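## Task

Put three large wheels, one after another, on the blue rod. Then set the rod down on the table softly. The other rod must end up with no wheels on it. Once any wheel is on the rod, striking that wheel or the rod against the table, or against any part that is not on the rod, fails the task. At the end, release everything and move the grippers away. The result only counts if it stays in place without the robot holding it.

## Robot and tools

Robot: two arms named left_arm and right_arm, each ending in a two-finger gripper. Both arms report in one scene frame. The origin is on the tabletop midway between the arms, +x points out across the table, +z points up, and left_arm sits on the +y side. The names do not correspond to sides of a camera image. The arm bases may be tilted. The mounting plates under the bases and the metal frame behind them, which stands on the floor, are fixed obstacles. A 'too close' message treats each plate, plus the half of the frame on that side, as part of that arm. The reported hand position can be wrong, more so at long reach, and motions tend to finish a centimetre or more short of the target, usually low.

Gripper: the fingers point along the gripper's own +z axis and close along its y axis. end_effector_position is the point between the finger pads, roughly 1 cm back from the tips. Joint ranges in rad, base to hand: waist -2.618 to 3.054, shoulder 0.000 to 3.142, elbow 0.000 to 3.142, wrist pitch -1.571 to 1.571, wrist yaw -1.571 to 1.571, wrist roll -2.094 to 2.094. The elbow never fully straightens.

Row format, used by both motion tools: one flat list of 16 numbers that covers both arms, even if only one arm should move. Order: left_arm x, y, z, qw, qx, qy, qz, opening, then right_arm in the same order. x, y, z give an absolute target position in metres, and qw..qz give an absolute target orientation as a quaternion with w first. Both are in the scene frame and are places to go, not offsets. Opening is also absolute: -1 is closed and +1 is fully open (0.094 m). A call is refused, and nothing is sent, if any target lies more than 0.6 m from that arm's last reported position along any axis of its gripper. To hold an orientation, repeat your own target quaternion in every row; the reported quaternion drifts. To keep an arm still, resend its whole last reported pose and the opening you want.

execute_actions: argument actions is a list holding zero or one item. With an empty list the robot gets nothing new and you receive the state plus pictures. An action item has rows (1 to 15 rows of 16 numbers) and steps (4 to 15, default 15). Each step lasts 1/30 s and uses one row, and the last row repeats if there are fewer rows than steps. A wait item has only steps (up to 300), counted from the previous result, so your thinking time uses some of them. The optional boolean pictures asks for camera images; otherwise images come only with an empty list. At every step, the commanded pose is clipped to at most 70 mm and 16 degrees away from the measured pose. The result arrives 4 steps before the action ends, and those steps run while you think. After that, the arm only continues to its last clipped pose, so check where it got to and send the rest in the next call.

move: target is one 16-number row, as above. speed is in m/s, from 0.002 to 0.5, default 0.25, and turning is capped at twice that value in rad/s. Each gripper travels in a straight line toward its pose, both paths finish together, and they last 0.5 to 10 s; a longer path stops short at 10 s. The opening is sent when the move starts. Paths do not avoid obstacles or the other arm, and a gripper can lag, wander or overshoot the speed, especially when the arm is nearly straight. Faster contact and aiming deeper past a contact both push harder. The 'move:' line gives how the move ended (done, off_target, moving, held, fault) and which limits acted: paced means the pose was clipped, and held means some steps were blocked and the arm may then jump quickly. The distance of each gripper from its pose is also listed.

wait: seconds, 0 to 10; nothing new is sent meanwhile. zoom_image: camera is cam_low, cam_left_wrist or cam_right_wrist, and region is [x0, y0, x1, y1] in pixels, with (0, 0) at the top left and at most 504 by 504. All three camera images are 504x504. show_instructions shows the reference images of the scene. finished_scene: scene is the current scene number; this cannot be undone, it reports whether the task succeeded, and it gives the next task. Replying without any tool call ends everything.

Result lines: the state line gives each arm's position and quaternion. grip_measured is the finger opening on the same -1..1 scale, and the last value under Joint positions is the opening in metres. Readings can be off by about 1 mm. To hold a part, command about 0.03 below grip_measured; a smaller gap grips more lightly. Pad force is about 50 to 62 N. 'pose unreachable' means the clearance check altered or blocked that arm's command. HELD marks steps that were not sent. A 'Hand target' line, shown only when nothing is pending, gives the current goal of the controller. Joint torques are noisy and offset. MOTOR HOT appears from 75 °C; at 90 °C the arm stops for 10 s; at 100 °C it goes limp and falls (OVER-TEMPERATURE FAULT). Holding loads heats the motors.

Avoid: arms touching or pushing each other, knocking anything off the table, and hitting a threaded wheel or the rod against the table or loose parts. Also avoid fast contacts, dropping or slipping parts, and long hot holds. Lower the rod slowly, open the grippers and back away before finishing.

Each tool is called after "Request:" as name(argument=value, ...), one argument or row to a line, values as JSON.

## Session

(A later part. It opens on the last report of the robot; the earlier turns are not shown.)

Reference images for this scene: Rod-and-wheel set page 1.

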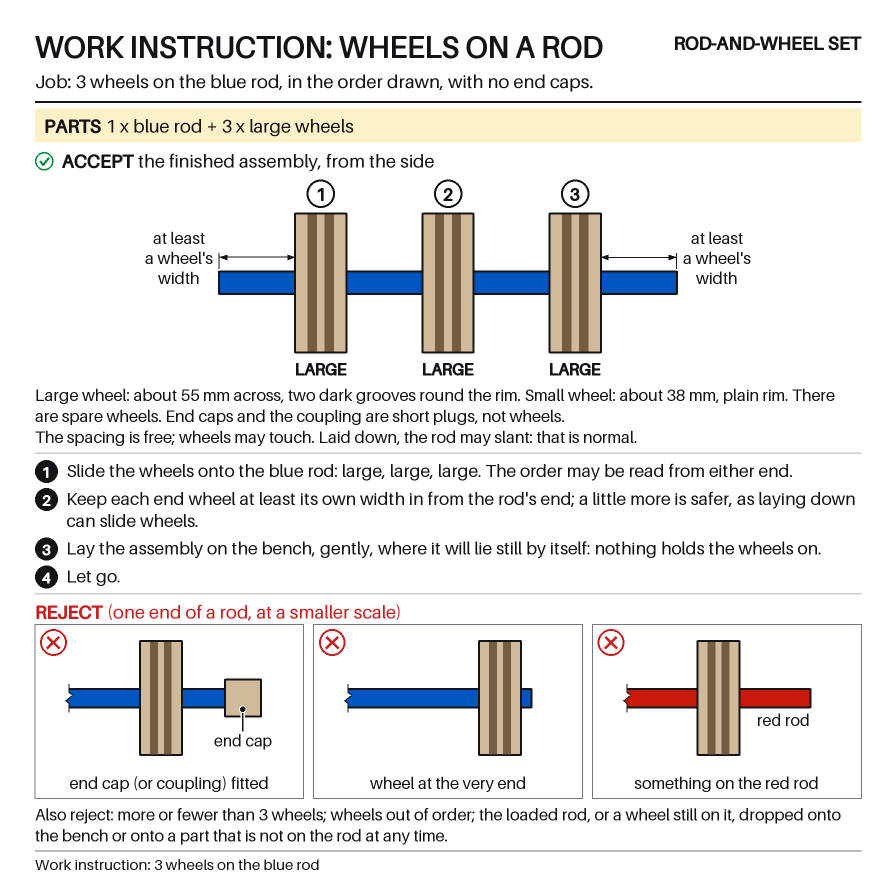

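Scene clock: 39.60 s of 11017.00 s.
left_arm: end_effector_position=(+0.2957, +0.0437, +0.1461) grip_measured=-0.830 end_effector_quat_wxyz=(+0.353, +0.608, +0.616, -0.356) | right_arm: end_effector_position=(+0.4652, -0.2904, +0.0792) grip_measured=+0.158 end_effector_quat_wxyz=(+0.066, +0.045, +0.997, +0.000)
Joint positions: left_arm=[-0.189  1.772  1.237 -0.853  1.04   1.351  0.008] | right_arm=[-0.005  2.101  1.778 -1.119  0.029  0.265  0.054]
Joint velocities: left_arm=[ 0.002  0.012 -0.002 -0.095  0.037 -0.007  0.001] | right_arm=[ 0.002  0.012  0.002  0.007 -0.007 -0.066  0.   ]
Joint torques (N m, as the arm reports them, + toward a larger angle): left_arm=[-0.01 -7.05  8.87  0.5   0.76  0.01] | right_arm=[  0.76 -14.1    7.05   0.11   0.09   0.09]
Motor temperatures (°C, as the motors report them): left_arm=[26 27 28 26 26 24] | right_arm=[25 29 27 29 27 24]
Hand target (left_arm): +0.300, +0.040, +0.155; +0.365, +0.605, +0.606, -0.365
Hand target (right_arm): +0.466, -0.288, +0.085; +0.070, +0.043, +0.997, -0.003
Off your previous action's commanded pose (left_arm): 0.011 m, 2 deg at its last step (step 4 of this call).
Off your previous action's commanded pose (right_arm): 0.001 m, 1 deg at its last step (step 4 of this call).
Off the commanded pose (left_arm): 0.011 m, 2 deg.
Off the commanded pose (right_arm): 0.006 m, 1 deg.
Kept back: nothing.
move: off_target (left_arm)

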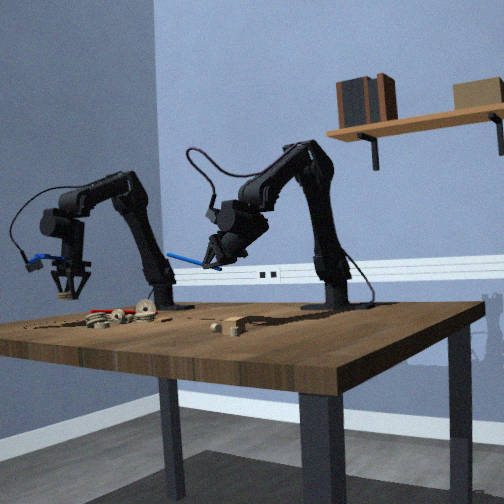

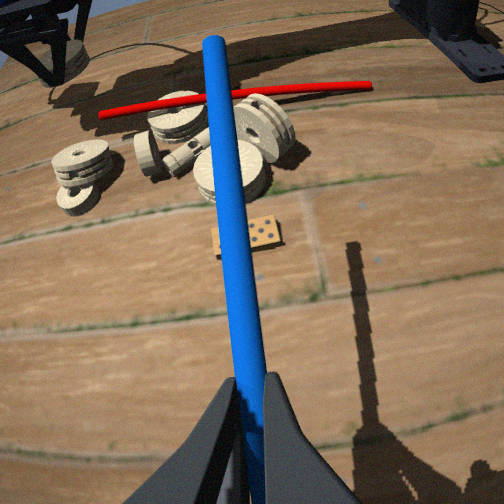

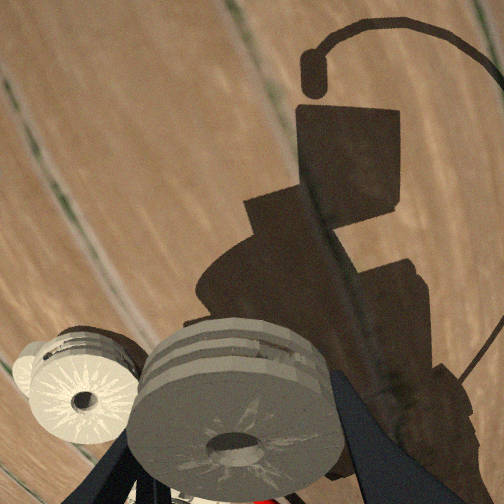

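Request:
move(
  target=[0.30,0.04,0.155,0.3652,0.6055,0.6055,-0.3652,-0.885, 0.290,-0.143,0.160,0.0508,0.0397,0.7863,0.6144,0.125],
  speed=0.4,
)

Request:
move(
  target=[0.30,0.04,0.155,0.3652,0.6055,0.6055,-0.3652,-0.885, 0.299,-0.104,0.1875,0.0539,0.0307,0.7839,0.6179,0.125],
  speed=0.08,
)

Scene clock: 42.60 s of 11017.00 s.
left_arm: end_effector_position=(+0.2957, +0.0437, +0.1461) grip_measured=-0.830 end_effector_quat_wxyz=(+0.353, +0.608, +0.616, -0.356) | right_arm: end_effector_position=(+0.2951, -0.1479, +0.1589) grip_measured=+0.158 end_effector_quat_wxyz=(+0.048, +0.050, +0.792, +0.606)
Joint positions: left_arm=[-0.189  1.772  1.237 -0.853  1.04   1.351  0.008] | right_arm=[ 0.003  1.375  0.607  0.07  -1.153  0.902  0.054]
Joint velocities: left_arm=[ 0.007 -0.017  0.002 -0.051 -0.081 -0.007  0.   ] | right_arm=[ 0.007 -0.002 -0.002  0.022  0.007 -0.022  0.   ]
Joint torques (N m, as the arm reports them, + toward a larger angle): left_arm=[-0.02 -7.05  8.86  0.49  0.78  0.01] | right_arm=[ 0.73 -7.89  4.92  1.22 -0.38  0.03]
Motor temperatures (°C, as the motors report them): left_arm=[26 27 28 26 27 24] | right_arm=[25 29 27 29 27 24]
Hand target (left_arm): +0.300, +0.040, +0.155; +0.365, +0.605, +0.606, -0.365
Hand target (right_arm): +0.289, -0.145, +0.164; +0.053, +0.035, +0.788, +0.612
Off the commanded pose (left_arm): 0.011 m, 2 deg.
Off the commanded pose (right_arm): 0.007 m, 2 deg.
Kept back: nothing.
move: off_target (left_arm)

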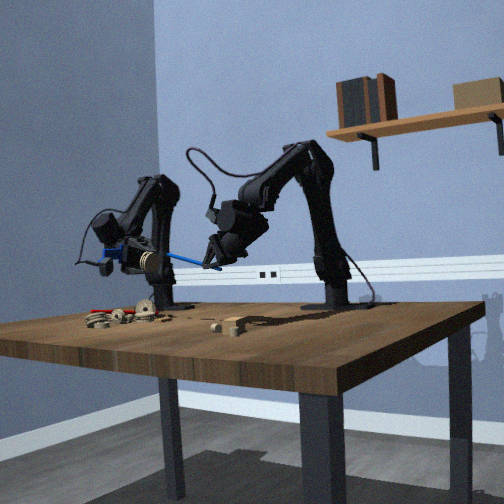

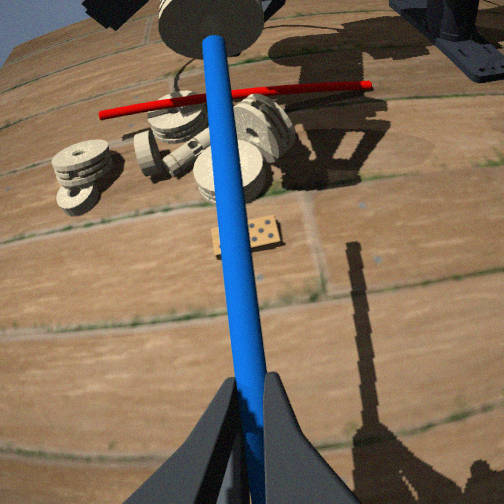

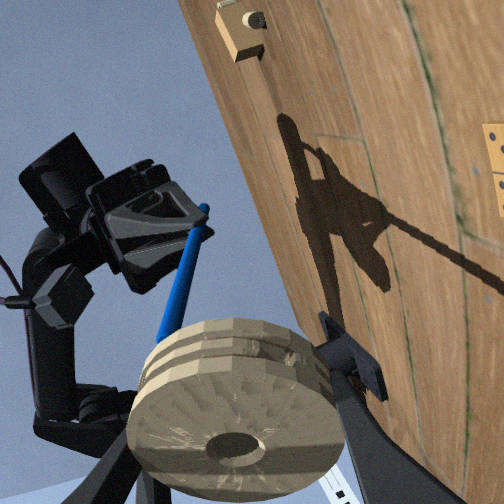

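Scene clock: 43.70 s of 11017.00 s.
left_arm: end_effector_position=(+0.2957, +0.0438, +0.1460) grip_measured=-0.830 end_effector_quat_wxyz=(+0.353, +0.608, +0.616, -0.355) | right_arm: end_effector_position=(+0.2935, -0.1089, +0.1791) grip_measured=+0.158 end_effector_quat_wxyz=(+0.043, +0.042, +0.788, +0.612)
Joint positions: left_arm=[-0.189  1.772  1.237 -0.853  1.04   1.351  0.008] | right_arm=[ 0.151  1.375  0.642  0.209 -1.055  1.088  0.054]
Joint velocities: left_arm=[-0.022 -0.007  0.002  0.051  0.022 -0.081 -0.   ] | right_arm=[-0.002 -0.017 -0.017  0.037 -0.007  0.022  0.001]
Joint torques (N m, as the arm reports them, + toward a larger angle): left_arm=[-0.02 -7.06  8.86  0.49  0.79  0.01] | right_arm=[ 0.8  -4.56  7.87  1.39 -0.22  0.  ]
Motor temperatures (°C, as the motors report them): left_arm=[26 27 28 26 27 24] | right_arm=[25 29 27 29 27 24]
Hand target (left_arm): +0.300, +0.040, +0.155; +0.365, +0.605, +0.606, -0.365
Hand target (right_arm): +0.299, -0.104, +0.187; +0.053, +0.030, +0.785, +0.616
Off the commanded pose (left_arm): 0.011 m, 2 deg.
Off the commanded pose (right_arm): 0.011 m, 2 deg.
Kept back: nothing.
move: off_target (left_arm, right_arm)

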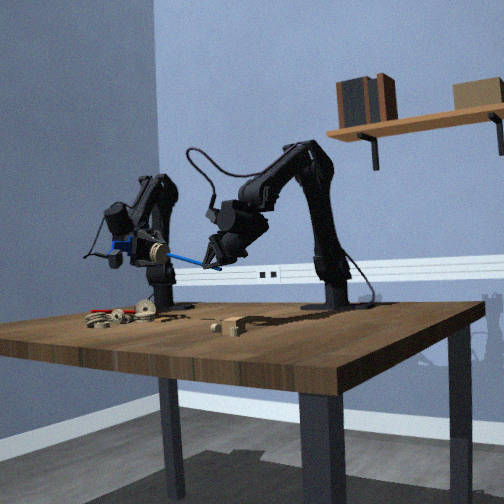

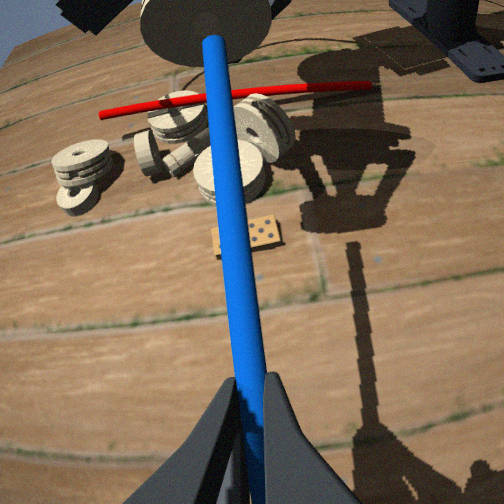

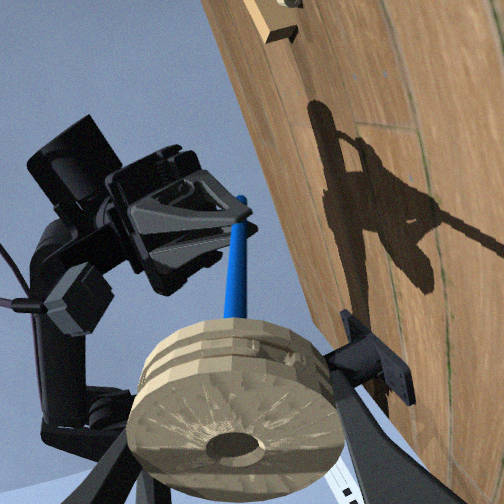

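Request:
zoom_image(
  camera="cam_left_wrist",
  region=[130, 0, 290, 120],
)

Request:
zoom_image(
  camera="cam_right_wrist",
  region=[120, 180, 360, 500],
)

Region (130, 0, 290, 120) of cam_left_wrist's 504x504 image, scaled by 3.150, with more detail than that image has; it fills the top 378 rows of this view, and the rest is white.

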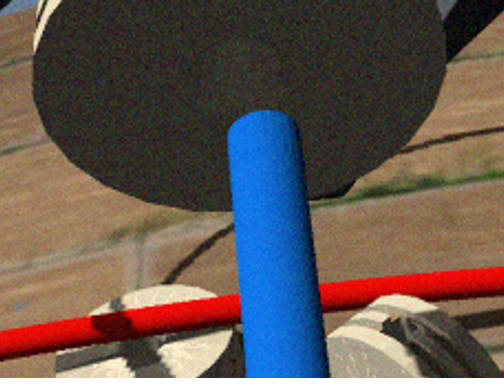

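Region (120, 180, 360, 500) of cam_right_wrist's 504x504 image, scaled by 1.575, with more detail than that image has; it fills the left 378 columns of this view, and the rest is white.

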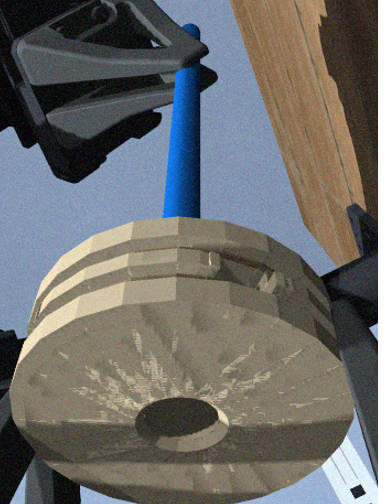

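Request:
execute_actions(
  actions=[
    {"rows":[
[0.30,0.04,0.155,0.3652,0.6055,0.6055,-0.3652,-0.885, 0.2987,-0.1034,0.1876,0.0539,0.0307,0.7843,0.6174,0.125],
[0.30,0.04,0.155,0.3652,0.6055,0.6055,-0.3652,-0.885, 0.2984,-0.1028,0.1877,0.0539,0.0307,0.7847,0.6169,0.125],
[0.30,0.04,0.155,0.3652,0.6055,0.6055,-0.3652,-0.885, 0.2981,-0.1022,0.1878,0.0539,0.0307,0.7851,0.6164,0.125],
[0.30,0.04,0.155,0.3652,0.6055,0.6055,-0.3652,-0.885, 0.2978,-0.1016,0.1879,0.0539,0.0307,0.7855,0.6159,0.125],
[0.30,0.04,0.155,0.3652,0.6055,0.6055,-0.3652,-0.885, 0.2975,-0.1010,0.1880,0.0539,0.0307,0.7859,0.6154,0.125],
[0.30,0.04,0.155,0.3652,0.6055,0.6055,-0.3652,-0.885, 0.2972,-0.1004,0.1880,0.0539,0.0307,0.7863,0.6149,0.125],
[0.30,0.04,0.155,0.3652,0.6055,0.6055,-0.3652,-0.885, 0.2969,-0.0998,0.1880,0.0539,0.0307,0.7863,0.6149,0.125]
],"steps":11},
  ],
)

Request:
execute_actions(
  actions=[
    {"steps":10},
  ],
  pictures=true,
)

Request:
zoom_image(
  camera="cam_left_wrist",
  region=[130, 0, 290, 120],
)

Request:
zoom_image(
  camera="cam_right_wrist",
  region=[120, 180, 360, 500],
)

Scene clock: 44.93 s of 11017.00 s.
left_arm: end_effector_position=(+0.2957, +0.0437, +0.1461) grip_measured=-0.830 end_effector_quat_wxyz=(+0.353, +0.608, +0.616, -0.356) | right_arm: end_effector_position=(+0.2923, -0.1058, +0.1789) grip_measured=+0.158 end_effector_quat_wxyz=(+0.041, +0.042, +0.789, +0.611)
Joint positions: left_arm=[-0.189  1.772  1.237 -0.853  1.04   1.351  0.008] | right_arm=[ 0.164  1.375  0.642  0.213 -1.043  1.098  0.054]
Joint velocities: left_arm=[ 0.007 -0.017  0.002  0.037 -0.022  0.051  0.001] | right_arm=[ 0.076 -0.007 -0.012  0.051  0.066  0.081  0.   ]
Joint torques (N m, as the arm reports them, + toward a larger angle): left_arm=[-0.02 -7.04  8.87  0.49  0.78  0.01] | right_arm=[ 0.69 -5.17  8.04  1.41 -0.21 -0.05]
Motor temperatures (°C, as the motors report them): left_arm=[26 27 28 26 27 24] | right_arm=[25 29 27 29 27 24]
Steps of this call (steps 1 to 30: nothing new was sent; steps 31 to 37: the first 7 steps of this action). Readings (end_effector_position):
31: left_arm (+0.2957, +0.0437, +0.1461) | right_arm (+0.2939, -0.1089, +0.1792)
32: left_arm (+0.2957, +0.0437, +0.1461) | right_arm (+0.2940, -0.1088, +0.1793)
34: left_arm (+0.2957, +0.0437, +0.1461) | right_arm (+0.2937, -0.1079, +0.1793)
37: the state above

Scene clock: 45.27 s of 11017.00 s.
left_arm: end_effector_position=(+0.2957, +0.0437, +0.1461) grip_measured=-0.830 end_effector_quat_wxyz=(+0.353, +0.608, +0.616, -0.356) | right_arm: end_effector_position=(+0.2920, -0.1046, +0.1782) grip_measured=+0.158 end_effector_quat_wxyz=(+0.041, +0.044, +0.790, +0.610)
Joint positions: left_arm=[-0.189  1.772  1.237 -0.853  1.04   1.351  0.008] | right_arm=[ 0.17   1.375  0.642  0.213 -1.035  1.102  0.054]
Joint velocities: left_arm=[ 0.002 -0.002  0.002  0.007 -0.007 -0.066 -0.   ] | right_arm=[-0.002 -0.007 -0.012  0.007 -0.022 -0.066  0.001]
Joint torques (N m, as the arm reports them, + toward a larger angle): left_arm=[-0.02 -7.04  8.87  0.49  0.78  0.01] | right_arm=[ 0.7  -5.23  7.95  1.39 -0.18 -0.03]
Motor temperatures (°C, as the motors report them): left_arm=[26 27 28 26 27 24] | right_arm=[25 29 27 29 27 24]
Hand target (left_arm): +0.300, +0.040, +0.155; +0.365, +0.605, +0.606, -0.365
Hand target (right_arm): +0.297, -0.100, +0.188; +0.054, +0.030, +0.786, +0.615
Off the commanded pose (left_arm): 0.011 m, 2 deg.
Off the commanded pose (right_arm): 0.012 m, 2 deg.
Kept back: nothing.
Steps of this call (steps 1 to 4: the last 4 steps of your previous action; steps 5 to 10: nothing new was sent). Readings (end_effector_position):
1: left_arm (+0.2957, +0.0437, +0.1461) | right_arm (+0.2918, -0.1052, +0.1787)
2: left_arm (+0.2957, +0.0437, +0.1461) | right_arm (+0.2915, -0.1047, +0.1786)
4: left_arm (+0.2957, +0.0437, +0.1461) | right_arm (+0.2915, -0.1045, +0.1785)
8: left_arm (+0.2957, +0.0437, +0.1461) | right_arm (+0.2919, -0.1046, +0.1783)
10: the state above

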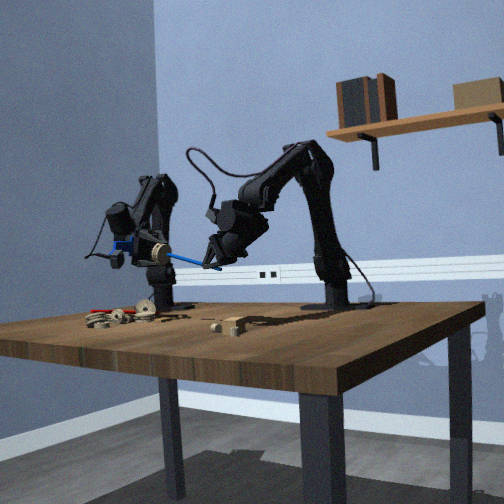

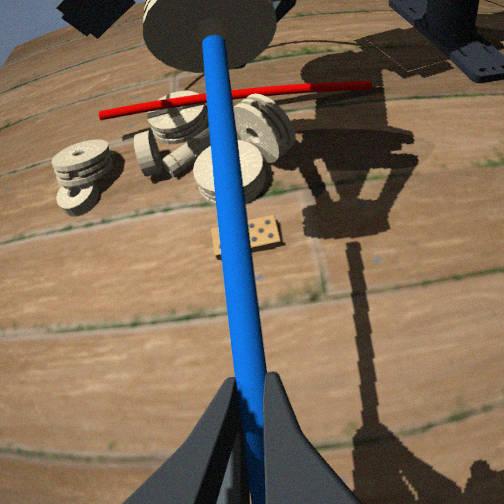

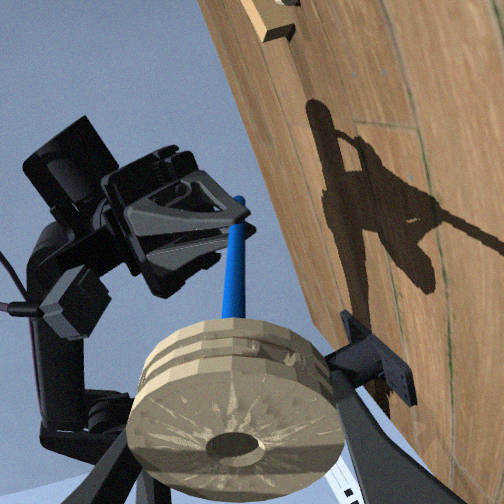

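Region (130, 0, 290, 120) of cam_left_wrist's 504x504 image, scaled by 3.150, with more detail than that image has; it fills the top 378 rows of this view, and the rest is white.

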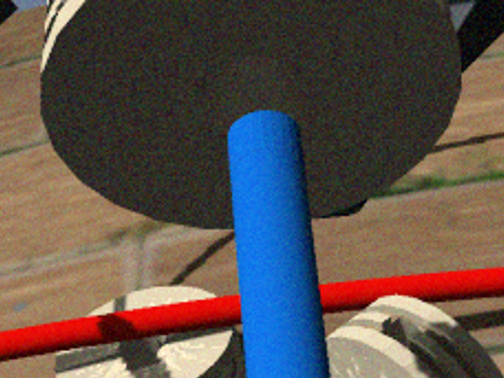

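Region (120, 180, 360, 500) of cam_right_wrist's 504x504 image, scaled by 1.575, with more detail than that image has; it fills the left 378 columns of this view, and the rest is white.

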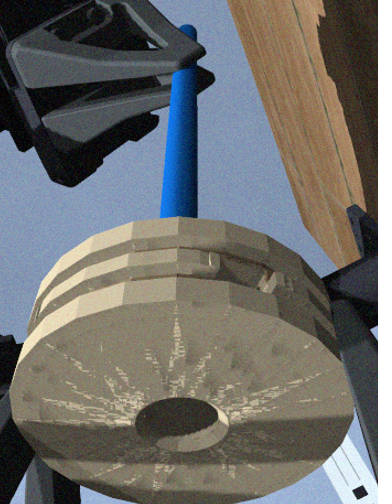

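Request:
execute_actions(
  actions=[
    {"rows":[
[0.30,0.04,0.155,0.3652,0.6055,0.6055,-0.3652,-0.885, 0.2966,-0.0991,0.1884,0.0544,0.0291,0.7860,0.6154,0.125],
[0.30,0.04,0.155,0.3652,0.6055,0.6055,-0.3652,-0.885, 0.2963,-0.0984,0.1888,0.0549,0.0275,0.7856,0.6159,0.125],
[0.30,0.04,0.155,0.3652,0.6055,0.6055,-0.3652,-0.885, 0.2961,-0.0978,0.1893,0.0553,0.0258,0.7853,0.6163,0.125],
[0.30,0.04,0.155,0.3652,0.6055,0.6055,-0.3652,-0.885, 0.2958,-0.0971,0.1897,0.0558,0.0242,0.7849,0.6168,0.125]
],"steps":9},
  ],
)

Request:
execute_actions(
  actions=[
    {"steps":10},
  ],
  pictures=true,
)

Request:
zoom_image(
  camera="cam_left_wrist",
  region=[130, 0, 290, 120],
)

Request:
zoom_image(
  camera="cam_right_wrist",
  region=[120, 180, 360, 500],
)

Scene clock: 46.13 s of 11017.00 s.
left_arm: end_effector_position=(+0.2957, +0.0437, +0.1461) grip_measured=-0.830 end_effector_quat_wxyz=(+0.353, +0.608, +0.616, -0.356) | right_arm: end_effector_position=(+0.2915, -0.1034, +0.1788) grip_measured=+0.158 end_effector_quat_wxyz=(+0.042, +0.042, +0.790, +0.610)
Joint positions: left_arm=[-0.189  1.772  1.237 -0.853  1.04   1.351  0.008] | right_arm=[ 0.174  1.375  0.642  0.218 -1.033  1.103  0.054]
Joint velocities: left_arm=[-0.002 -0.002 -0.012  0.007  0.007  0.007 -0.001] | right_arm=[ 0.046  0.002 -0.017  0.007 -0.037  0.007 -0.   ]
Joint torques (N m, as the arm reports them, + toward a larger angle): left_arm=[-0.01 -7.05  8.87  0.49  0.79  0.01] | right_arm=[ 0.64 -5.2   7.94  1.4  -0.23  0.01]
Motor temperatures (°C, as the motors report them): left_arm=[26 27 28 26 27 24] | right_arm=[25 28 28 29 27 24]
Steps of this call (steps 1 to 21: nothing new was sent; steps 22 to 26: the first 5 steps of this action). Readings (end_effector_position):
22: left_arm (+0.2957, +0.0437, +0.1461) | right_arm (+0.2922, -0.1047, +0.1782)
23: left_arm (+0.2957, +0.0437, +0.1461) | right_arm (+0.2923, -0.1047, +0.1783)
25: left_arm (+0.2957, +0.0437, +0.1461) | right_arm (+0.2920, -0.1040, +0.1786)
26: the state above

Scene clock: 46.47 s of 11017.00 s.
left_arm: end_effector_position=(+0.2957, +0.0437, +0.1461) grip_measured=-0.830 end_effector_quat_wxyz=(+0.353, +0.608, +0.616, -0.356) | right_arm: end_effector_position=(+0.2909, -0.1023, +0.1795) grip_measured=+0.158 end_effector_quat_wxyz=(+0.043, +0.039, +0.790, +0.611)
Joint positions: left_arm=[-0.189  1.772  1.237 -0.853  1.04   1.351  0.008] | right_arm=[ 0.178  1.375  0.642  0.223 -1.033  1.103  0.054]
Joint velocities: left_arm=[-0.012 -0.012  0.002 -0.037 -0.037 -0.007  0.   ] | right_arm=[-0.012 -0.002  0.002 -0.095 -0.037  0.022 -0.   ]
Joint torques (N m, as the arm reports them, + toward a larger angle): left_arm=[-0.02 -7.05  8.87  0.49  0.78  0.01] | right_arm=[ 0.79 -5.13  7.99  1.43 -0.21 -0.01]
Motor temperatures (°C, as the motors report them): left_arm=[26 27 28 26 27 24] | right_arm=[25 28 28 29 27 24]
Hand target (left_arm): +0.300, +0.040, +0.155; +0.365, +0.605, +0.606, -0.365
Hand target (right_arm): +0.295, -0.097, +0.190; +0.056, +0.024, +0.785, +0.616
Off the commanded pose (left_arm): 0.011 m, 2 deg.
Off the commanded pose (right_arm): 0.012 m, 2 deg.
Kept back: nothing.
Steps of this call (steps 1 to 4: the last 4 steps of your previous action; steps 5 to 10: nothing new was sent). Readings (end_effector_position):
1: left_arm (+0.2957, +0.0437, +0.1461) | right_arm (+0.2911, -0.1029, +0.1790)
2: left_arm (+0.2957, +0.0437, +0.1461) | right_arm (+0.2909, -0.1026, +0.1791)
4: left_arm (+0.2957, +0.0437, +0.1461) | right_arm (+0.2908, -0.1023, +0.1793)
8: left_arm (+0.2957, +0.0437, +0.1461) | right_arm (+0.2909, -0.1023, +0.1794)
10: the state above

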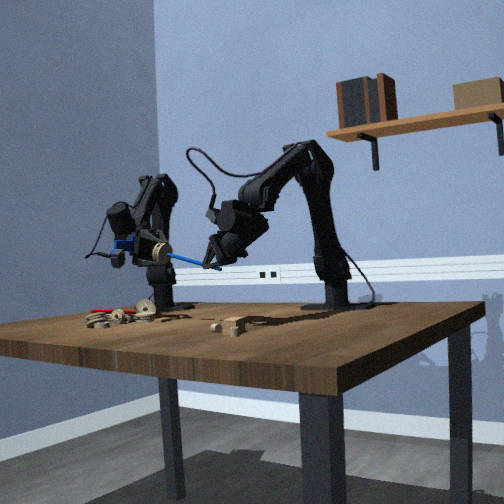

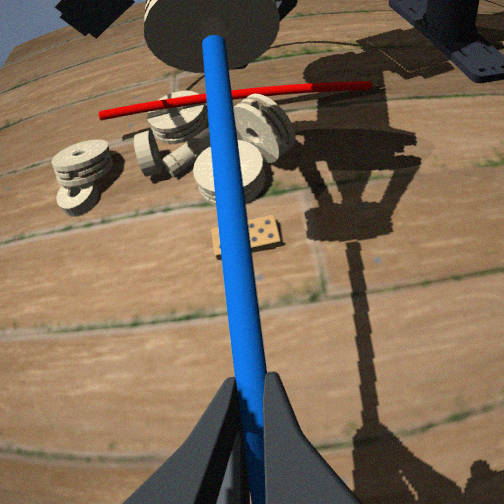

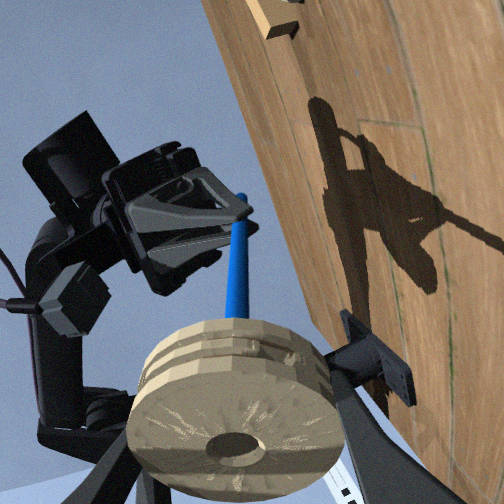

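Region (130, 0, 290, 120) of cam_left_wrist's 504x504 image, scaled by 3.150, with more detail than that image has; it fills the top 378 rows of this view, and the rest is white.

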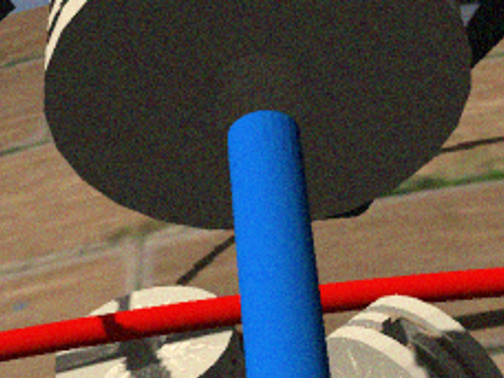

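Region (120, 180, 360, 500) of cam_right_wrist's 504x504 image, scaled by 1.575, with more detail than that image has; it fills the left 378 columns of this view, and the rest is white.

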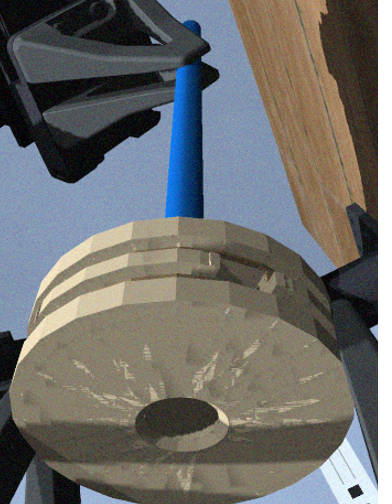

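Request:
execute_actions(
  actions=[
    {"rows":[
[0.30,0.04,0.155,0.3652,0.6055,0.6055,-0.3652,-0.885, 0.2959,-0.0963,0.1894,0.0558,0.0242,0.7849,0.6168,0.125],
[0.30,0.04,0.155,0.3652,0.6055,0.6055,-0.3652,-0.885, 0.2960,-0.0955,0.1891,0.0558,0.0242,0.7849,0.6168,0.125],
[0.30,0.04,0.155,0.3652,0.6055,0.6055,-0.3652,-0.885, 0.2961,-0.0947,0.1888,0.0558,0.0242,0.7849,0.6168,0.125],
[0.30,0.04,0.155,0.3652,0.6055,0.6055,-0.3652,-0.885, 0.2962,-0.0939,0.1885,0.0558,0.0242,0.7849,0.6168,0.125],
[0.30,0.04,0.155,0.3652,0.6055,0.6055,-0.3652,-0.885, 0.2962,-0.0931,0.1882,0.0558,0.0242,0.7849,0.6168,0.125],
[0.30,0.04,0.155,0.3652,0.6055,0.6055,-0.3652,-0.885, 0.2962,-0.0923,0.1879,0.0558,0.0242,0.7849,0.6168,0.125],
[0.30,0.04,0.155,0.3652,0.6055,0.6055,-0.3652,-0.885, 0.2962,-0.0915,0.1876,0.0558,0.0242,0.7849,0.6168,0.125],
[0.30,0.04,0.155,0.3652,0.6055,0.6055,-0.3652,-0.885, 0.2962,-0.0907,0.1873,0.0558,0.0242,0.7849,0.6168,0.125]
],"steps":14},
  ],
)

Scene clock: 47.27 s of 11017.00 s.
left_arm: end_effector_position=(+0.2957, +0.0437, +0.1461) grip_measured=-0.830 end_effector_quat_wxyz=(+0.353, +0.608, +0.616, -0.356) | right_arm: end_effector_position=(+0.2897, -0.0963, +0.1794) grip_measured=+0.158 end_effector_quat_wxyz=(+0.043, +0.034, +0.789, +0.612)
Joint positions: left_arm=[-0.189  1.772  1.237 -0.853  1.04   1.351  0.008] | right_arm=[ 0.2    1.384  0.642  0.25  -1.02   1.116  0.054]
Joint velocities: left_arm=[-0.002 -0.002  0.012  0.095 -0.022 -0.022 -0.001] | right_arm=[ 0.032  0.095 -0.007  0.095  0.081 -0.007  0.001]
Joint torques (N m, as the arm reports them, + toward a larger angle): left_arm=[-0.01 -7.05  8.87  0.49  0.78  0.01] | right_arm=[ 0.5  -4.79  8.02  1.41 -0.18  0.  ]
Motor temperatures (°C, as the motors report them): left_arm=[26 27 28 26 27 24] | right_arm=[25 28 28 29 27 24]
Steps of this call (steps 1 to 14: nothing new was sent; steps 15 to 24: the first 10 steps of this action). Readings (end_effector_position):
15: left_arm (+0.2957, +0.0437, +0.1461) | right_arm (+0.2910, -0.1023, +0.1796)
16: left_arm (+0.2957, +0.0437, +0.1461) | right_arm (+0.2911, -0.1021, +0.1797)
18: left_arm (+0.2957, +0.0437, +0.1461) | right_arm (+0.2908, -0.1011, +0.1801)
22: left_arm (+0.2957, +0.0437, +0.1461) | right_arm (+0.2897, -0.0976, +0.1806)
24: the state above

Request:
execute_actions(
  actions=[
    {"steps":9},
  ],
)

Scene clock: 47.57 s of 11017.00 s.
left_arm: end_effector_position=(+0.2957, +0.0437, +0.1461) grip_measured=-0.830 end_effector_quat_wxyz=(+0.353, +0.608, +0.616, -0.356) | right_arm: end_effector_position=(+0.2911, -0.0959, +0.1786) grip_measured=+0.158 end_effector_quat_wxyz=(+0.044, +0.037, +0.789, +0.611)
Joint positions: left_arm=[-0.189  1.772  1.237 -0.853  1.04   1.351  0.008] | right_arm=[ 0.201  1.388  0.642  0.257 -1.014  1.121  0.054]
Joint velocities: left_arm=[-0.017 -0.002  0.002  0.022 -0.022 -0.066 -0.   ] | right_arm=[-0.017 -0.017 -0.007 -0.037  0.037 -0.022 -0.001]
Joint torques (N m, as the arm reports them, + toward a larger angle): left_arm=[-0.02 -7.04  8.87  0.49  0.78  0.02] | right_arm=[ 0.57 -4.96  7.9   1.44 -0.18  0.  ]
Motor temperatures (°C, as the motors report them): left_arm=[26 27 28 26 27 24] | right_arm=[25 28 28 29 27 24]
Hand target (left_arm): +0.300, +0.040, +0.155; +0.365, +0.605, +0.606, -0.365
Hand target (right_arm): +0.296, -0.091, +0.187; +0.056, +0.024, +0.785, +0.616
Off the commanded pose (left_arm): 0.011 m, 2 deg.
Off the commanded pose (right_arm): 0.011 m, 2 deg.
Kept back: nothing.
Steps of this call (steps 1 to 4: the last 4 steps of your previous action; steps 5 to 9: nothing new was sent). Readings (end_effector_position):
1: left_arm (+0.2957, +0.0437, +0.1461) | right_arm (+0.2899, -0.0960, +0.1788)
2: left_arm (+0.2957, +0.0437, +0.1461) | right_arm (+0.2901, -0.0959, +0.1783)
4: left_arm (+0.2957, +0.0437, +0.1461) | right_arm (+0.2906, -0.0959, +0.1782)
8: left_arm (+0.2957, +0.0437, +0.1461) | right_arm (+0.2910, -0.0959, +0.1786)
9: the state above

Request:
execute_actions(
  actions=[
    {"rows":[
[0.30,0.04,0.155,0.3652,0.6055,0.6055,-0.3652,-0.885, 0.2963,-0.0901,0.1870,0.0558,0.0242,0.7852,0.6164,0.125],
[0.30,0.04,0.155,0.3652,0.6055,0.6055,-0.3652,-0.885, 0.2964,-0.0895,0.1867,0.0558,0.0242,0.7855,0.6160,0.125],
[0.30,0.04,0.155,0.3652,0.6055,0.6055,-0.3652,-0.885, 0.2965,-0.0889,0.1864,0.0558,0.0242,0.7858,0.6156,0.125],
[0.30,0.04,0.155,0.3652,0.6055,0.6055,-0.3652,-0.885, 0.2965,-0.0883,0.1862,0.0558,0.0242,0.7858,0.6156,0.125],
[0.30,0.04,0.155,0.3652,0.6055,0.6055,-0.3652,-0.885, 0.2965,-0.0877,0.1860,0.0558,0.0242,0.7858,0.6156,0.125],
[0.30,0.04,0.155,0.3652,0.6055,0.6055,-0.3652,-0.885, 0.2965,-0.0871,0.1859,0.0558,0.0242,0.7858,0.6156,0.125],
[0.30,0.04,0.155,0.3652,0.6055,0.6055,-0.3652,-0.885, 0.2965,-0.0865,0.1857,0.0558,0.0242,0.7858,0.6156,0.125],
[0.30,0.04,0.155,0.3652,0.6055,0.6055,-0.3652,-0.885, 0.2965,-0.0859,0.1856,0.0558,0.0242,0.7858,0.6156,0.125],
[0.30,0.04,0.155,0.3652,0.6055,0.6055,-0.3652,-0.885, 0.2965,-0.0853,0.1854,0.0558,0.0242,0.7858,0.6156,0.125],
[0.30,0.04,0.155,0.3652,0.6055,0.6055,-0.3652,-0.885, 0.2965,-0.0847,0.1853,0.0558,0.0242,0.7858,0.6156,0.125],
[0.30,0.04,0.155,0.3652,0.6055,0.6055,-0.3652,-0.885, 0.2965,-0.0841,0.1851,0.0558,0.0242,0.7858,0.6156,0.125],
[0.30,0.04,0.155,0.3652,0.6055,0.6055,-0.3652,-0.885, 0.2965,-0.0835,0.1850,0.0558,0.0242,0.7858,0.6156,0.125],
[0.30,0.04,0.155,0.3652,0.6055,0.6055,-0.3652,-0.885, 0.2965,-0.0829,0.1848,0.0558,0.0242,0.7858,0.6156,0.125],
[0.30,0.04,0.155,0.3652,0.6055,0.6055,-0.3652,-0.885, 0.2965,-0.0823,0.1847,0.0558,0.0242,0.7858,0.6156,0.125],
[0.30,0.04,0.155,0.3652,0.6055,0.6055,-0.3652,-0.885, 0.2965,-0.0817,0.1845,0.0558,0.0242,0.7858,0.6156,0.125]
],"steps":15},
  ],
)

Request:
execute_actions(
  actions=[
    {"steps":10},
  ],
  pictures=true,
)

Request:
zoom_image(
  camera="cam_left_wrist",
  region=[130, 0, 290, 120],
)

Scene clock: 48.70 s of 11017.00 s.
left_arm: end_effector_position=(+0.2957, +0.0437, +0.1461) grip_measured=-0.830 end_effector_quat_wxyz=(+0.353, +0.608, +0.616, -0.356) | right_arm: end_effector_position=(+0.2901, -0.0909, +0.1764) grip_measured=+0.158 end_effector_quat_wxyz=(+0.042, +0.036, +0.790, +0.610)
Joint positions: left_arm=[-0.189  1.772  1.237 -0.853  1.04   1.351  0.008] | right_arm=[ 0.22   1.4    0.642  0.274 -1.     1.13   0.054]
Joint velocities: left_arm=[-0.002  0.002 -0.002 -0.007 -0.022 -0.037 -0.001] | right_arm=[ 0.051  0.076 -0.002  0.022  0.022  0.081  0.   ]
Joint torques (N m, as the arm reports them, + toward a larger angle): left_arm=[-0.03 -7.04  8.86  0.49  0.78  0.01] | right_arm=[ 0.75 -4.94  8.14  1.46 -0.23 -0.04]
Motor temperatures (°C, as the motors report them): left_arm=[26 27 28 26 27 24] | right_arm=[25 28 28 30 27 24]
Steps of this call (steps 1 to 23: nothing new was sent; steps 24 to 34: the first 11 steps of this action). Readings (end_effector_position):
24: left_arm (+0.2957, +0.0437, +0.1461) | right_arm (+0.2913, -0.0959, +0.1787)
25: left_arm (+0.2957, +0.0437, +0.1461) | right_arm (+0.2914, -0.0959, +0.1788)
27: left_arm (+0.2957, +0.0437, +0.1461) | right_arm (+0.2915, -0.0955, +0.1788)
31: left_arm (+0.2957, +0.0437, +0.1461) | right_arm (+0.2902, -0.0927, +0.1786)
34: the state above

Scene clock: 49.03 s of 11017.00 s.
left_arm: end_effector_position=(+0.2957, +0.0437, +0.1461) grip_measured=-0.830 end_effector_quat_wxyz=(+0.353, +0.608, +0.616, -0.356) | right_arm: end_effector_position=(+0.2906, -0.0877, +0.1751) grip_measured=+0.158 end_effector_quat_wxyz=(+0.043, +0.037, +0.791, +0.610)
Joint positions: left_arm=[-0.189  1.772  1.237 -0.853  1.04   1.351  0.008] | right_arm=[ 0.232  1.408  0.642  0.29  -0.987  1.141  0.054]
Joint velocities: left_arm=[ 0.012  0.007 -0.002 -0.051  0.022 -0.007  0.001] | right_arm=[ 0.007  0.002  0.002  0.051 -0.051 -0.022 -0.   ]
Joint torques (N m, as the arm reports them, + toward a larger angle): left_arm=[-0.02 -7.05  8.85  0.49  0.78  0.01] | right_arm=[ 0.83 -4.79  7.93  1.46 -0.17 -0.03]
Motor temperatures (°C, as the motors report them): left_arm=[26 27 28 26 27 24] | right_arm=[25 28 28 30 27 24]
Hand target (left_arm): +0.300, +0.040, +0.155; +0.365, +0.605, +0.606, -0.365
Hand target (right_arm): +0.296, -0.082, +0.184; +0.056, +0.024, +0.786, +0.615
Off the commanded pose (left_arm): 0.011 m, 2 deg.
Off the commanded pose (right_arm): 0.013 m, 2 deg.
Kept back: nothing.
Steps of this call (steps 1 to 4: the last 4 steps of your previous action; steps 5 to 10: nothing new was sent). Readings (end_effector_position):
1: left_arm (+0.2957, +0.0437, +0.1461) | right_arm (+0.2902, -0.0904, +0.1758)
2: left_arm (+0.2957, +0.0437, +0.1461) | right_arm (+0.2901, -0.0898, +0.1754)
4: left_arm (+0.2957, +0.0437, +0.1461) | right_arm (+0.2901, -0.0887, +0.1750)
8: left_arm (+0.2957, +0.0437, +0.1461) | right_arm (+0.2902, -0.0876, +0.1750)
10: the state above

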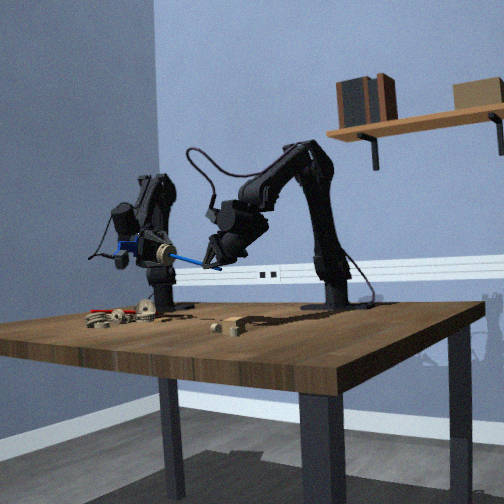

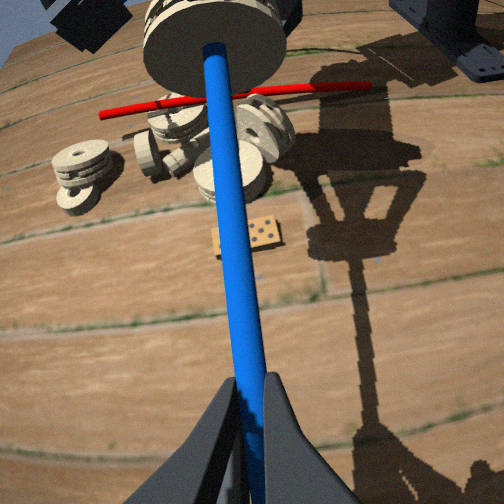

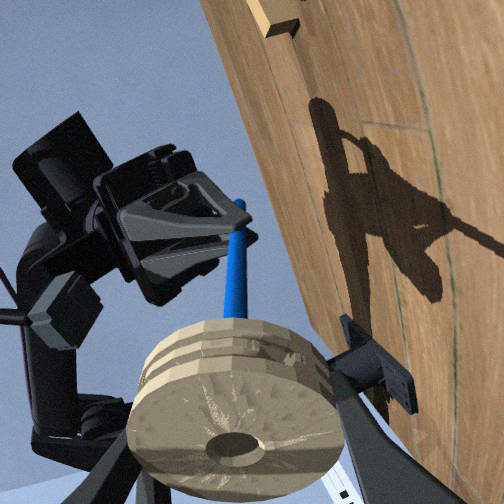

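Region (130, 0, 290, 120) of cam_left_wrist's 504x504 image, scaled by 3.150, with more detail than that image has; it fills the top 378 rows of this view, and the rest is white.

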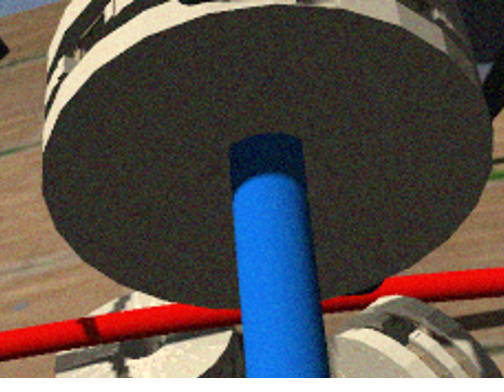

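Request:
execute_actions(
  actions=[
    {"rows":[
[0.30,0.04,0.155,0.3652,0.6055,0.6055,-0.3652,-0.885, 0.2965,-0.0807,0.1844,0.0558,0.0242,0.7858,0.6156,0.125],
[0.30,0.04,0.155,0.3652,0.6055,0.6055,-0.3652,-0.885, 0.2965,-0.0795,0.1842,0.0558,0.0242,0.7858,0.6156,0.125],
[0.30,0.04,0.155,0.3652,0.6055,0.6055,-0.3652,-0.885, 0.2965,-0.0782,0.1840,0.0558,0.0242,0.7858,0.6156,0.125],
[0.30,0.04,0.155,0.3652,0.6055,0.6055,-0.3652,-0.885, 0.2965,-0.0768,0.1838,0.0558,0.0242,0.7858,0.6156,0.125],
[0.30,0.04,0.155,0.3652,0.6055,0.6055,-0.3652,-0.885, 0.2965,-0.0754,0.1835,0.0558,0.0242,0.7858,0.6156,0.125],
[0.30,0.04,0.155,0.3652,0.6055,0.6055,-0.3652,-0.885, 0.2965,-0.0740,0.1832,0.0558,0.0242,0.7858,0.6156,0.125],
[0.30,0.04,0.155,0.3652,0.6055,0.6055,-0.3652,-0.885, 0.2965,-0.0726,0.1829,0.0558,0.0242,0.7858,0.6156,0.125],
[0.30,0.04,0.155,0.3652,0.6055,0.6055,-0.3652,-0.885, 0.2965,-0.0712,0.1826,0.0558,0.0242,0.7858,0.6156,0.125],
[0.30,0.04,0.155,0.3652,0.6055,0.6055,-0.3652,-0.885, 0.2965,-0.0698,0.1823,0.0558,0.0242,0.7858,0.6156,0.125],
[0.30,0.04,0.155,0.3652,0.6055,0.6055,-0.3652,-0.885, 0.2965,-0.0684,0.1820,0.0558,0.0242,0.7858,0.6156,0.125],
[0.30,0.04,0.155,0.3652,0.6055,0.6055,-0.3652,-0.885, 0.2965,-0.0670,0.1817,0.0558,0.0242,0.7858,0.6156,0.125],
[0.30,0.04,0.155,0.3652,0.6055,0.6055,-0.3652,-0.885, 0.2965,-0.0656,0.1813,0.0558,0.0242,0.7858,0.6156,0.125],
[0.30,0.04,0.155,0.3652,0.6055,0.6055,-0.3652,-0.885, 0.2965,-0.0642,0.1810,0.0558,0.0242,0.7858,0.6156,0.125],
[0.30,0.04,0.155,0.3652,0.6055,0.6055,-0.3652,-0.885, 0.2965,-0.0628,0.1807,0.0558,0.0242,0.7858,0.6156,0.125],
[0.30,0.04,0.155,0.3652,0.6055,0.6055,-0.3652,-0.885, 0.2965,-0.0614,0.1803,0.0558,0.0242,0.7858,0.6156,0.125]
],"steps":15},
  ],
)

Request:
execute_actions(
  actions=[
    {"rows":[
[0.30,0.04,0.155,0.3652,0.6055,0.6055,-0.3652,-0.885, 0.2965,-0.0600,0.1800,0.0558,0.0242,0.7858,0.6156,0.125],
[0.30,0.04,0.155,0.3652,0.6055,0.6055,-0.3652,-0.885, 0.2965,-0.0586,0.1796,0.0558,0.0242,0.7858,0.6156,0.125],
[0.30,0.04,0.155,0.3652,0.6055,0.6055,-0.3652,-0.885, 0.2965,-0.0572,0.1793,0.0558,0.0242,0.7858,0.6156,0.125],
[0.30,0.04,0.155,0.3652,0.6055,0.6055,-0.3652,-0.885, 0.2965,-0.0558,0.1789,0.0558,0.0242,0.7858,0.6156,0.125],
[0.30,0.04,0.155,0.3652,0.6055,0.6055,-0.3652,-0.885, 0.2965,-0.0544,0.1786,0.0558,0.0242,0.7858,0.6156,0.125],
[0.30,0.04,0.155,0.3652,0.6055,0.6055,-0.3652,-0.885, 0.2964,-0.0530,0.1782,0.0558,0.0242,0.7858,0.6156,0.125],
[0.30,0.04,0.155,0.3652,0.6055,0.6055,-0.3652,-0.885, 0.2964,-0.0516,0.1779,0.0558,0.0242,0.7858,0.6156,0.125],
[0.30,0.04,0.155,0.3652,0.6055,0.6055,-0.3652,-0.885, 0.2963,-0.0502,0.1775,0.0558,0.0242,0.7858,0.6156,0.125],
[0.30,0.04,0.155,0.3652,0.6055,0.6055,-0.3652,-0.885, 0.2963,-0.0488,0.1772,0.0558,0.0242,0.7858,0.6156,0.125],
[0.30,0.04,0.155,0.3652,0.6055,0.6055,-0.3652,-0.885, 0.2962,-0.0474,0.1768,0.0558,0.0242,0.7858,0.6156,0.125],
[0.30,0.04,0.155,0.3652,0.6055,0.6055,-0.3652,-0.885, 0.2962,-0.0460,0.1765,0.0558,0.0242,0.7858,0.6156,0.125],
[0.30,0.04,0.155,0.3652,0.6055,0.6055,-0.3652,-0.885, 0.2961,-0.0446,0.1761,0.0558,0.0242,0.7858,0.6156,0.125],
[0.30,0.04,0.155,0.3652,0.6055,0.6055,-0.3652,-0.885, 0.2961,-0.0432,0.1758,0.0558,0.0242,0.7858,0.6156,0.125],
[0.30,0.04,0.155,0.3652,0.6055,0.6055,-0.3652,-0.885, 0.2960,-0.0420,0.1755,0.0558,0.0242,0.7858,0.6156,0.125],
[0.30,0.04,0.155,0.3652,0.6055,0.6055,-0.3652,-0.885, 0.2960,-0.0410,0.1752,0.0558,0.0242,0.7858,0.6156,0.125]
],"steps":15},
  ],
)

Request:
execute_actions(
  actions=[
    {"steps":10},
  ],
  pictures=true,
)

Scene clock: 50.47 s of 11017.00 s.
left_arm: end_effector_position=(+0.2957, +0.0437, +0.1461) grip_measured=-0.830 end_effector_quat_wxyz=(+0.353, +0.608, +0.616, -0.355) | right_arm: end_effector_position=(+0.2892, -0.0767, +0.1710) grip_measured=+0.158 end_effector_quat_wxyz=(+0.042, +0.036, +0.792, +0.608)
Joint positions: left_arm=[-0.189  1.772  1.237 -0.853  1.04   1.351  0.008] | right_arm=[ 0.271  1.434  0.642  0.334 -0.953  1.165  0.054]
Joint velocities: left_arm=[-0.012 -0.007  0.002 -0.007  0.037 -0.037 -0.001] | right_arm=[0.1   0.081 0.007 0.198 0.066 0.051 0.001]
Joint torques (N m, as the arm reports them, + toward a larger angle): left_arm=[-0.01 -7.06  8.8   0.5   0.79  0.03] | right_arm=[ 0.94 -5.19  8.43  1.36 -0.25 -0.06]
Motor temperatures (°C, as the motors report them): left_arm=[26 27 28 26 27 24] | right_arm=[25 28 28 30 27 24]
Steps of this call (steps 1 to 32: nothing new was sent; steps 33 to 43: the first 11 steps of this action). Readings (end_effector_position):
33: left_arm (+0.2957, +0.0437, +0.1461) | right_arm (+0.2912, -0.0876, +0.1755)
34: left_arm (+0.2957, +0.0437, +0.1461) | right_arm (+0.2912, -0.0873, +0.1756)
36: left_arm (+0.2957, +0.0437, +0.1461) | right_arm (+0.2905, -0.0857, +0.1758)
40: left_arm (+0.2957, +0.0437, +0.1461) | right_arm (+0.2890, -0.0802, +0.1728)
43: the state above

Scene clock: 50.97 s of 11017.00 s.
left_arm: end_effector_position=(+0.2957, +0.0437, +0.1461) grip_measured=-0.830 end_effector_quat_wxyz=(+0.353, +0.608, +0.616, -0.356) | right_arm: end_effector_position=(+0.2889, -0.0555, +0.1667) grip_measured=+0.158 end_effector_quat_wxyz=(+0.040, +0.033, +0.793, +0.608)
Joint positions: left_arm=[-0.189  1.772  1.237 -0.853  1.041  1.351  0.008] | right_arm=[ 0.34   1.49   0.662  0.402 -0.895  1.207  0.054]
Joint velocities: left_arm=[ 0.012 -0.012 -0.012 -0.051  0.051  0.037 -0.001] | right_arm=[ 0.125  0.105  0.037  0.11   0.081  0.037 -0.001]
Joint torques (N m, as the arm reports them, + toward a larger angle): left_arm=[-0.02 -7.03  8.87  0.47  0.77  0.  ] | right_arm=[ 0.62 -5.52  7.84  1.52 -0.15  0.05]
Motor temperatures (°C, as the motors report them): left_arm=[26 27 28 26 27 24] | right_arm=[25 28 28 30 27 24]
Off your previous action's commanded pose (left_arm): 0.011 m, 2 deg at its last step (step 4 of this call).
Off your previous action's commanded pose (right_arm): 0.015 m, 2 deg at its last step (step 4 of this call).
Steps of this call (steps 1 to 4: the last 4 steps of your previous action; steps 5 to 15: the first 11 steps of this action). Readings (end_effector_position):
5: left_arm (+0.2957, +0.0437, +0.1461) | right_arm (+0.2891, -0.0691, +0.1709)
6: left_arm (+0.2957, +0.0437, +0.1461) | right_arm (+0.2890, -0.0676, +0.1706)
8: left_arm (+0.2957, +0.0437, +0.1461) | right_arm (+0.2888, -0.0648, +0.1695)
12: left_arm (+0.2957, +0.0437, +0.1461) | right_arm (+0.2892, -0.0597, +0.1676)
15: the state above

Scene clock: 51.30 s of 11017.00 s.
left_arm: end_effector_position=(+0.2957, +0.0437, +0.1461) grip_measured=-0.830 end_effector_quat_wxyz=(+0.353, +0.608, +0.616, -0.356) | right_arm: end_effector_position=(+0.2897, -0.0479, +0.1650) grip_measured=+0.158 end_effector_quat_wxyz=(+0.042, +0.035, +0.792, +0.607)
Joint positions: left_arm=[-0.189  1.772  1.237 -0.853  1.041  1.351  0.008] | right_arm=[ 0.364  1.511  0.668  0.431 -0.868  1.224  0.054]
Joint velocities: left_arm=[ 0.002 -0.007  0.002  0.081  0.081 -0.051 -0.   ] | right_arm=[ 0.017  0.012 -0.002  0.051 -0.022  0.051  0.001]
Joint torques (N m, as the arm reports them, + toward a larger angle): left_arm=[-0.02 -7.03  8.88  0.49  0.78  0.01] | right_arm=[ 0.63 -6.19  7.82  1.51 -0.17  0.01]
Motor temperatures (°C, as the motors report them): left_arm=[26 27 28 26 27 24] | right_arm=[25 28 28 30 27 24]
Hand target (left_arm): +0.300, +0.040, +0.155; +0.365, +0.605, +0.606, -0.365
Hand target (right_arm): +0.295, -0.042, +0.175; +0.056, +0.024, +0.786, +0.615
Off the commanded pose (left_arm): 0.011 m, 2 deg.
Off the commanded pose (right_arm): 0.014 m, 2 deg.
Kept back: nothing.
Steps of this call (steps 1 to 4: the last 4 steps of your previous action; steps 5 to 10: nothing new was sent). Readings (end_effector_position):
1: left_arm (+0.2957, +0.0437, +0.1461) | right_arm (+0.2890, -0.0542, +0.1663)
2: left_arm (+0.2957, +0.0437, +0.1461) | right_arm (+0.2889, -0.0528, +0.1659)
4: left_arm (+0.2957, +0.0437, +0.1461) | right_arm (+0.2889, -0.0501, +0.1655)
8: left_arm (+0.2957, +0.0437, +0.1461) | right_arm (+0.2892, -0.0479, +0.1648)
10: the state above

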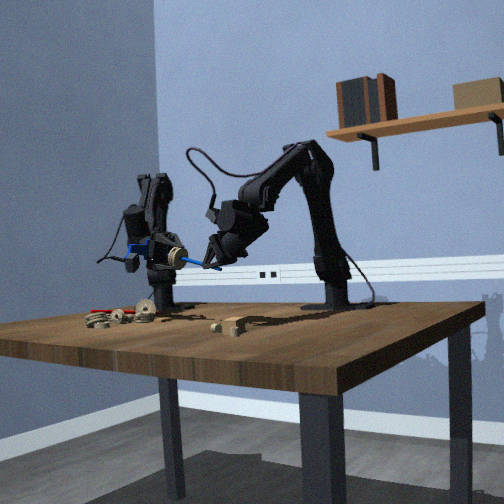

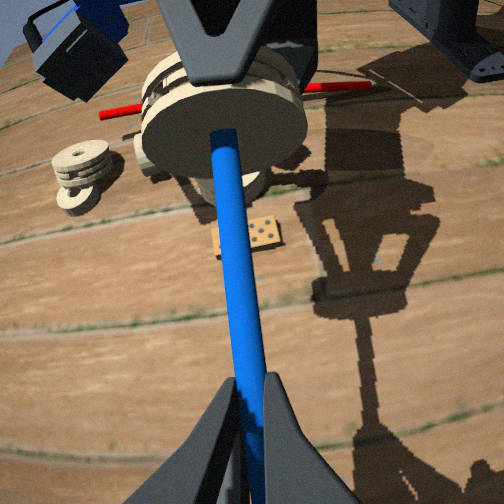

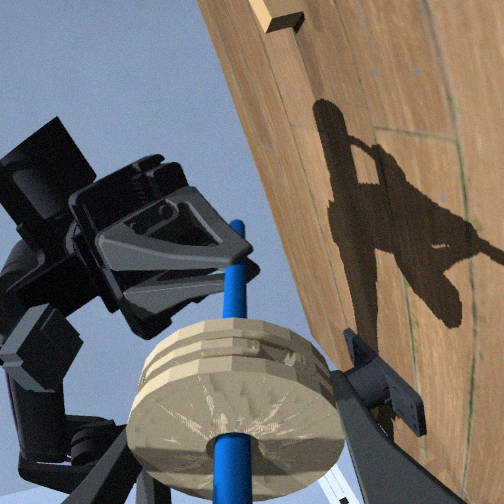

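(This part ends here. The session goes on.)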